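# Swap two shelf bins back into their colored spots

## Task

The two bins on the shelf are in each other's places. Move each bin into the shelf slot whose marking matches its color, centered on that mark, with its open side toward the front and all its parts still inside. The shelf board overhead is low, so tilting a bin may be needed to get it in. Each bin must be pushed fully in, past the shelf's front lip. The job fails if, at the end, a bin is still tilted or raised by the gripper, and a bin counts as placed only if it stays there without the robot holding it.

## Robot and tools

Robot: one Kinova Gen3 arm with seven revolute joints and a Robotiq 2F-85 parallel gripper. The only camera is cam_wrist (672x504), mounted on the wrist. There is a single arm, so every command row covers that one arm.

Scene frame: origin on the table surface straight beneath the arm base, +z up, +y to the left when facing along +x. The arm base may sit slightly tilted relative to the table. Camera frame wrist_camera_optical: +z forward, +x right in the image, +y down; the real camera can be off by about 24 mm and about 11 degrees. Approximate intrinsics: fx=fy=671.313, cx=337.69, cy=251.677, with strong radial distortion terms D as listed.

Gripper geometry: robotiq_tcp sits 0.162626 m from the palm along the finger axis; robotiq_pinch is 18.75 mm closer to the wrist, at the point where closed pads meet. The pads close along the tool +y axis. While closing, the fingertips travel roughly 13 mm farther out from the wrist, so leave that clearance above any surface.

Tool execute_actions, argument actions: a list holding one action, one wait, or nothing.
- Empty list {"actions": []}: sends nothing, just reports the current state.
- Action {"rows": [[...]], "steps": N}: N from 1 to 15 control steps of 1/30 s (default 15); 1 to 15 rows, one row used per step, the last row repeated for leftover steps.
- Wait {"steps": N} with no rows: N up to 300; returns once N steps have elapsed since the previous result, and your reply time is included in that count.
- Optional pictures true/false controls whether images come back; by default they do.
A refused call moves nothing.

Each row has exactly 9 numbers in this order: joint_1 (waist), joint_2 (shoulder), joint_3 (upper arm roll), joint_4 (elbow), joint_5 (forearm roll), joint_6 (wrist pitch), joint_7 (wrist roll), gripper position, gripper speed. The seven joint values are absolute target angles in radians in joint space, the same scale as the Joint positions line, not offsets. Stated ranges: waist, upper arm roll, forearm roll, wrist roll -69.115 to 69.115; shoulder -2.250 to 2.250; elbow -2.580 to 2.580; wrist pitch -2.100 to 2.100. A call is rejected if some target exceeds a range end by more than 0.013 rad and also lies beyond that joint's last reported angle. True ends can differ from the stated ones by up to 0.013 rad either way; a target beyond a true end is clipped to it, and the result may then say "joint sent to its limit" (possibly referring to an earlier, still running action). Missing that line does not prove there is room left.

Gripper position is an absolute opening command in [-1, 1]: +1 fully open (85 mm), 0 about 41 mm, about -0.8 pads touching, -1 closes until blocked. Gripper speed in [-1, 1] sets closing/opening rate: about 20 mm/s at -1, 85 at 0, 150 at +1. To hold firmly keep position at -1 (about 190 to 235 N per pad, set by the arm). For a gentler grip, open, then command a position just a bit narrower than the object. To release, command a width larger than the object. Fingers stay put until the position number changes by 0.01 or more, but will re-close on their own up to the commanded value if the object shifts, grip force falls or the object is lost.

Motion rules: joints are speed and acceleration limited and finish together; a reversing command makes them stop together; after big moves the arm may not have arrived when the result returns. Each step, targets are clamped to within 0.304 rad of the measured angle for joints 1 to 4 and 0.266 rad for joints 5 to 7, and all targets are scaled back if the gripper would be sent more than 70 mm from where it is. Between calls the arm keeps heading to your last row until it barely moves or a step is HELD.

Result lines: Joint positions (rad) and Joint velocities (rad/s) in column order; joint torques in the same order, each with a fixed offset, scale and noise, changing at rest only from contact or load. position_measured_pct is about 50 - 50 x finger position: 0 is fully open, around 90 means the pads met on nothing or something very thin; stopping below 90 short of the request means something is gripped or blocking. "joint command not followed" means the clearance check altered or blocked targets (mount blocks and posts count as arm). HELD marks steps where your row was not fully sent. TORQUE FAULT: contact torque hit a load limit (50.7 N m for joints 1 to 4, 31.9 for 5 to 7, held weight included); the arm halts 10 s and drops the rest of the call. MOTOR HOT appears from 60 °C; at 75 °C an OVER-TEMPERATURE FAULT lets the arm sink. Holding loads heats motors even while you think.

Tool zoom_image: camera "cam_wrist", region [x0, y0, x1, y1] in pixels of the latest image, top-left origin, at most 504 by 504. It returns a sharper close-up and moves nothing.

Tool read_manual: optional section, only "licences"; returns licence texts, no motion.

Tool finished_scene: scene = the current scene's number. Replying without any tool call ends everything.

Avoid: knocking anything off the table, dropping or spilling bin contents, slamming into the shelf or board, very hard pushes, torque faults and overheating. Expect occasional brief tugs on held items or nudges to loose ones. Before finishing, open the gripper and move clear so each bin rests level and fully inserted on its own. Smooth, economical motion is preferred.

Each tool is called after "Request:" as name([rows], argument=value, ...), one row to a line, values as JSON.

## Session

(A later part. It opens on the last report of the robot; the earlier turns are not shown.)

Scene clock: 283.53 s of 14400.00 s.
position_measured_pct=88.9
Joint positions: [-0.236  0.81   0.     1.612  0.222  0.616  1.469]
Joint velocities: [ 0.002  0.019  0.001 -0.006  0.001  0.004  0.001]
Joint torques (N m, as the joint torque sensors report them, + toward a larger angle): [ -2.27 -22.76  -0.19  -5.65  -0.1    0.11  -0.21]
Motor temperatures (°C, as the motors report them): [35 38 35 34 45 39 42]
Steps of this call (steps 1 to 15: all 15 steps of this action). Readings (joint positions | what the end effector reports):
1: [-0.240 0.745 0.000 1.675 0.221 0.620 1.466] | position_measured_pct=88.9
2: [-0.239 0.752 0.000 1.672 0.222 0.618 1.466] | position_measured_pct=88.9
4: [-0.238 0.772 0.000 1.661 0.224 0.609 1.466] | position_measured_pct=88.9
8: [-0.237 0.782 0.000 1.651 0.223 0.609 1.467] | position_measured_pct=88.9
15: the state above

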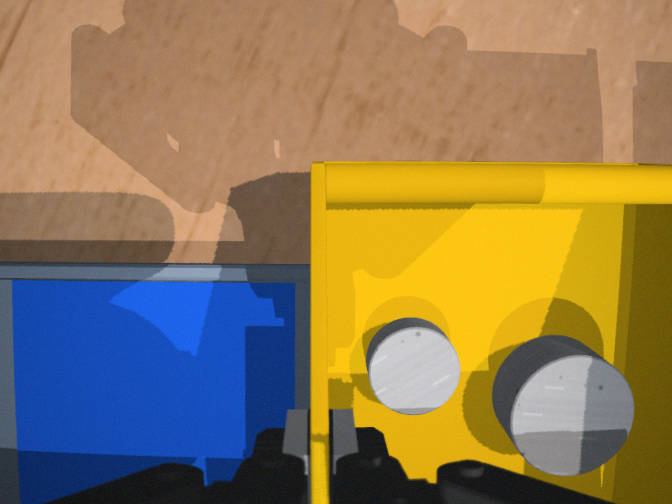

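No contact so far. Advancing half-way in, then the rest.

Request:
execute_actions([
  {"rows":[[-0.237,0.8212,0,1.5845,0.2174,0.6327,1.4737,-1,0.5],[-0.237,0.8212,0,1.5845,0.2174,0.6327,1.4737,-1,0.5],[-0.237,0.8212,0,1.5845,0.2174,0.6327,1.4737,-1,0.5],[-0.238,0.8313,0,1.5577,0.213,0.649,1.478,-1,0.5],[-0.238,0.8313,0,1.5577,0.213,0.649,1.478,-1,0.5],[-0.238,0.8313,0,1.5577,0.213,0.649,1.478,-1,0.5],[-0.239,0.8415,0,1.531,0.2086,0.6654,1.4827,-1,0.5]],"steps":13},
], pictures=false)

Request:
execute_actions([
  {"rows":[[-0.240,0.852,0,1.504,0.2045,0.6817,1.487,-1,0.5],[-0.240,0.852,0,1.504,0.2045,0.6817,1.487,-1,0.5],[-0.240,0.852,0,1.504,0.2045,0.6817,1.487,-1,0.5],[-0.241,0.8627,0,1.4767,0.2004,0.698,1.4916,-1,0.5],[-0.241,0.8627,0,1.4767,0.2004,0.698,1.4916,-1,0.5],[-0.241,0.8627,0,1.4767,0.2004,0.698,1.4916,-1,0.5],[-0.2417,0.8734,0,1.4494,0.1963,0.7144,1.4961,-1,0.5]]},
])

Scene clock: 289.63 s of 14400.00 s.
position_measured_pct=88.9
Joint positions: [-0.239  0.84  -0.     1.532  0.209  0.665  1.483]
Joint velocities: [-0.001  0.007  0.    -0.01  -0.003  0.01  -0.001]
Joint torques (N m, as the joint torque sensors report them, + toward a larger angle): [ -2.32 -21.6    0.7   -5.56   0.03  -0.03  -0.21]
Motor temperatures (°C, as the motors report them): [35 38 35 34 45 39 42]
Steps of this call (steps 1 to 15: the robot went on to your last target; steps 16 to 90: nothing new was sent; then 2.67 s passed at rest; steps 91 to 103: all 13 steps of this action). Readings (joint positions | what the end effector reports):
91: [-0.236 0.812 0.000 1.610 0.221 0.617 1.469] | position_measured_pct=88.9
92: [-0.236 0.814 0.000 1.605 0.221 0.621 1.470] | position_measured_pct=88.9
94: [-0.237 0.820 -0.000 1.588 0.218 0.632 1.474] | position_measured_pct=88.9
98: [-0.238 0.834 -0.000 1.551 0.212 0.655 1.480] | position_measured_pct=88.9
103: the state above

Scene clock: 290.13 s of 14400.00 s.
position_measured_pct=88.9
Joint positions: [-0.242  0.871 -0.001  1.45   0.196  0.715  1.497]
Joint velocities: [ 0.001  0.001  0.001 -0.004 -0.001  0.004  0.001]
Joint torques (N m, as the joint torque sensors report them, + toward a larger angle): [ -1.87 -19.99   0.53  -6.26  -0.05  -0.52  -0.56]
Motor temperatures (°C, as the motors report them): [35 38 35 34 45 39 42]
Steps of this call (steps 1 to 15: all 15 steps of this action). Readings (joint positions | what the end effector reports):
1: [-0.239 0.841 -0.000 1.531 0.208 0.666 1.483] | position_measured_pct=88.9
2: [-0.239 0.843 -0.000 1.525 0.208 0.670 1.484] | position_measured_pct=88.9
4: [-0.240 0.849 -0.000 1.508 0.205 0.681 1.487] | position_measured_pct=88.9
8: [-0.241 0.864 -0.001 1.469 0.199 0.704 1.493] | position_measured_pct=88.9
15: the state above

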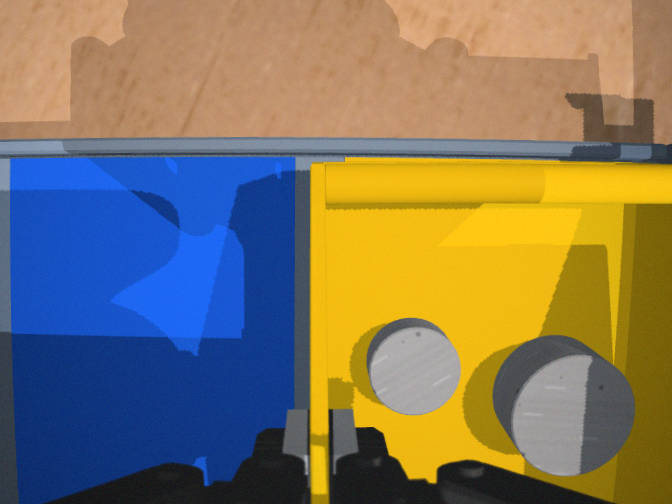

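Request:
execute_actions([
  {"rows":[[-0.244,0.865,0,1.4775,0.211,0.671,1.479,-1,0.5],[-0.244,0.865,0,1.4775,0.211,0.671,1.479,-1,0.5],[-0.244,0.865,0,1.4775,0.211,0.671,1.479,-1,0.5],[-0.246,0.860,0,1.5056,0.2265,0.6255,1.461,-1,0.5],[-0.246,0.860,0,1.5056,0.2265,0.6255,1.461,-1,0.5],[-0.246,0.860,0,1.5056,0.2265,0.6255,1.461,-1,0.5],[-0.2485,0.856,0,1.534,0.244,0.579,1.442,-1,0.5],[-0.2485,0.856,0,1.534,0.244,0.579,1.442,-1,0.5],[-0.2485,0.856,0,1.534,0.244,0.579,1.442,-1,0.5],[-0.251,0.853,0,1.562,0.263,0.532,1.420,-1,0.5],[-0.251,0.853,0,1.562,0.263,0.532,1.420,-1,0.5],[-0.251,0.853,0,1.562,0.263,0.532,1.420,-1,0.5],[-0.253,0.850,0,1.590,0.2845,0.485,1.397,-1,0.5]]},
], pictures=false)

Request:
execute_actions([
  {"steps":12},
])

Scene clock: 298.77 s of 14400.00 s.
position_measured_pct=88.9
Joint positions: [-0.251  0.847  0.001  1.579  0.277  0.504  1.406]
Joint velocities: [-0.012 -0.028  0.001  0.24   0.198 -0.413 -0.214]
Joint torques (N m, as the joint torque sensors report them, + toward a larger angle): [ -3.12 -17.42  -0.63  -5.63  -0.19  -0.46  -0.63]
Motor temperatures (°C, as the motors report them): [35 38 35 34 45 39 42]
Steps of this call (steps 1 to 15: the robot went on to your last target; steps 16 to 90: nothing new was sent; then 5.13 s passed at rest; steps 91 to 105: all 15 steps of this action). Readings (joint positions | what the end effector reports):
91: [-0.242 0.870 -0.001 1.451 0.196 0.714 1.496] | position_measured_pct=88.9
92: [-0.243 0.868 -0.000 1.457 0.199 0.706 1.493] | position_measured_pct=88.9
94: [-0.244 0.864 -0.000 1.475 0.209 0.677 1.482] | position_measured_pct=88.9
98: [-0.247 0.857 0.000 1.514 0.231 0.614 1.456] | position_measured_pct=88.9
105: the state above

Scene clock: 299.17 s of 14400.00 s.
position_measured_pct=88.9
Joint positions: [-0.251  0.845  0.001  1.59   0.285  0.487  1.397]
Joint velocities: [-0.    -0.     0.     0.001 -0.001  0.     0.001]
Joint torques (N m, as the joint torque sensors report them, + toward a larger angle): [ -3.79 -16.85  -1.19  -5.59  -0.14  -1.13  -0.44]
Motor temperatures (°C, as the motors report them): [35 38 35 34 45 39 42]
Steps of this call (steps 1 to 12: the robot went on to your last target). Readings (joint positions | what the end effector reports):
1: [-0.251 0.846 0.001 1.586 0.282 0.493 1.400] | position_measured_pct=88.9
2: [-0.251 0.846 0.001 1.588 0.284 0.489 1.398] | position_measured_pct=88.9
4: [-0.251 0.845 0.001 1.589 0.285 0.488 1.397] | position_measured_pct=88.9
8: [-0.251 0.845 0.001 1.590 0.285 0.487 1.397] | position_measured_pct=88.9
12: the state above

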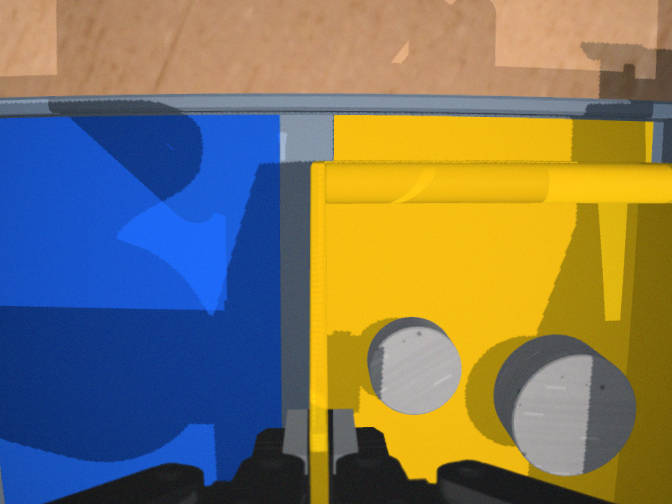

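Request:
execute_actions([
  {"rows":[[-0.2575,0.8445,0,1.592,0.286,0.4885,1.383,-1,0.5]]},
])

Scene clock: 305.70 s of 14400.00 s.
position_measured_pct=88.9
Joint positions: [-0.257  0.844  0.001  1.592  0.286  0.489  1.383]
Joint velocities: [-0.001 -0.     0.001 -0.001 -0.001 -0.     0.   ]
Joint torques (N m, as the joint torque sensors report them, + toward a larger angle): [ -2.95 -20.17  -0.84  -5.16  -0.24  -0.6   -0.24]
Motor temperatures (°C, as the motors report them): [35 38 35 34 45 39 42]
Steps of this call (steps 1 to 30: the robot went on to your last target; steps 31 to 90: nothing new was sent; then 3.03 s passed at rest; steps 91 to 105: all 15 steps of this action). Readings (joint positions | what the end effector reports):
91: [-0.252 0.844 0.002 1.590 0.285 0.487 1.396] | position_measured_pct=88.9
92: [-0.255 0.842 0.002 1.591 0.286 0.488 1.390] | position_measured_pct=88.9
94: [-0.256 0.844 0.000 1.592 0.286 0.489 1.384] | position_measured_pct=88.9
98: [-0.257 0.844 0.001 1.592 0.286 0.489 1.383] | position_measured_pct=88.9
105: the state above

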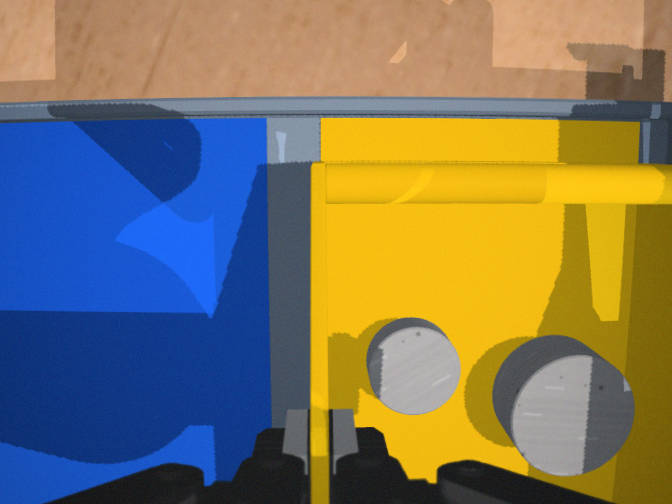

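Releasing, lifting, and checking the centering.

Request:
execute_actions([
  {"rows":[[-0.257,0.8445,0,1.592,0.286,0.4885,1.383,0,0.5]],"steps":11},
], pictures=false)

Request:
execute_actions([
  {"rows":[[-0.277,0.690,0,1.592,0.228,0.642,1.434,0,0.5]],"steps":13},
], pictures=false)

Request:
execute_actions([
  {"rows":[[-0.372,0.690,0,1.60,0.262,0.642,1.312,0,0.5]]},
])

Scene clock: 308.37 s of 14400.00 s.
position_measured_pct=54.8
Joint positions: [-0.257  0.844 -0.     1.592  0.286  0.488  1.383]
Joint velocities: [ 0.001 -0.    -0.     0.     0.    -0.    -0.001]
Joint torques (N m, as the joint torque sensors report them, + toward a larger angle): [ -2.66 -21.36  -0.03  -5.37  -0.14  -0.07  -0.21]
Motor temperatures (°C, as the motors report them): [35 38 35 34 45 39 42]
Steps of this call (steps 1 to 15: the robot went on to your last target; steps 16 to 69: nothing new was sent; steps 70 to 80: all 11 steps of this action). Readings (joint positions | what the end effector reports):
70: [-0.257 0.844 0.001 1.592 0.286 0.489 1.383] | position_measured_pct=88.9
71: [-0.257 0.844 0.000 1.592 0.286 0.489 1.383] | position_measured_pct=88.5
73: [-0.257 0.844 0.000 1.592 0.286 0.489 1.383] | position_measured_pct=82.5
77: [-0.257 0.844 -0.000 1.592 0.286 0.488 1.383] | position_measured_pct=66.7
80: the state above

Scene clock: 308.80 s of 14400.00 s.
position_measured_pct=50.0
Joint positions: [-0.276  0.694 -0.     1.592  0.228  0.642  1.434]
Joint velocities: [-0.005 -0.031  0.002  0.01   0.001  0.006  0.   ]
Joint torques (N m, as the joint torque sensors report them, + toward a larger angle): [ -2.43 -20.34  -0.62  -6.36   0.26  -0.52  -0.48]
Motor temperatures (°C, as the motors report them): [35 38 35 34 45 39 42]
Steps of this call (steps 1 to 13: all 13 steps of this action). Readings (joint positions | what the end effector reports):
1: [-0.257 0.843 -0.000 1.592 0.286 0.489 1.383] | position_measured_pct=52.4
2: [-0.258 0.837 0.000 1.593 0.284 0.495 1.385] | position_measured_pct=51.2
4: [-0.262 0.807 0.000 1.593 0.274 0.521 1.393] | position_measured_pct=50.0
8: [-0.273 0.717 -0.000 1.591 0.239 0.613 1.425] | position_measured_pct=50.0
13: the state above

Scene clock: 309.30 s of 14400.00 s.
position_measured_pct=50.0
Joint positions: [-0.371  0.69  -0.     1.6    0.262  0.642  1.312]
Joint velocities: [-0.01  -0.    -0.001  0.    -0.002 -0.     0.001]
Joint torques (N m, as the joint torque sensors report them, + toward a larger angle): [ -2.26 -19.97  -0.45  -6.65   0.06  -0.14  -0.38]
Motor temperatures (°C, as the motors report them): [35 38 35 34 45 39 42]
Steps of this call (steps 1 to 15: all 15 steps of this action). Readings (joint positions | what the end effector reports):
1: [-0.278 0.693 0.000 1.592 0.229 0.642 1.433] | position_measured_pct=50.0
2: [-0.285 0.692 0.002 1.593 0.232 0.642 1.426] | position_measured_pct=50.0
4: [-0.315 0.691 0.004 1.596 0.243 0.642 1.392] | position_measured_pct=50.0
8: [-0.366 0.690 -0.003 1.599 0.260 0.641 1.316] | position_measured_pct=50.0
15: the state above

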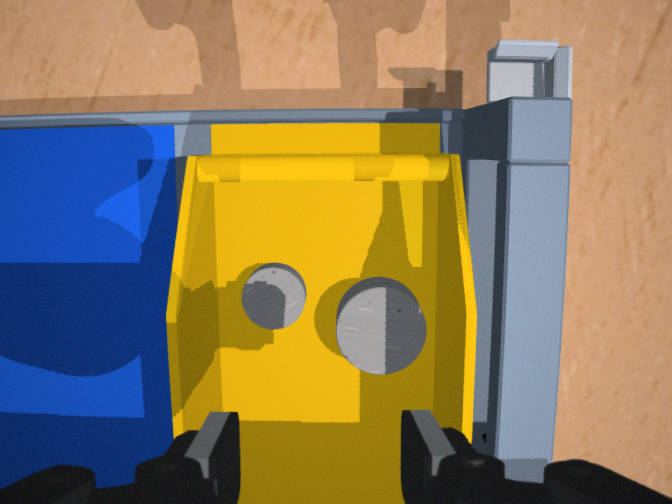

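Request:
finished_scene(scene=1)

The scene is finished: the task was done.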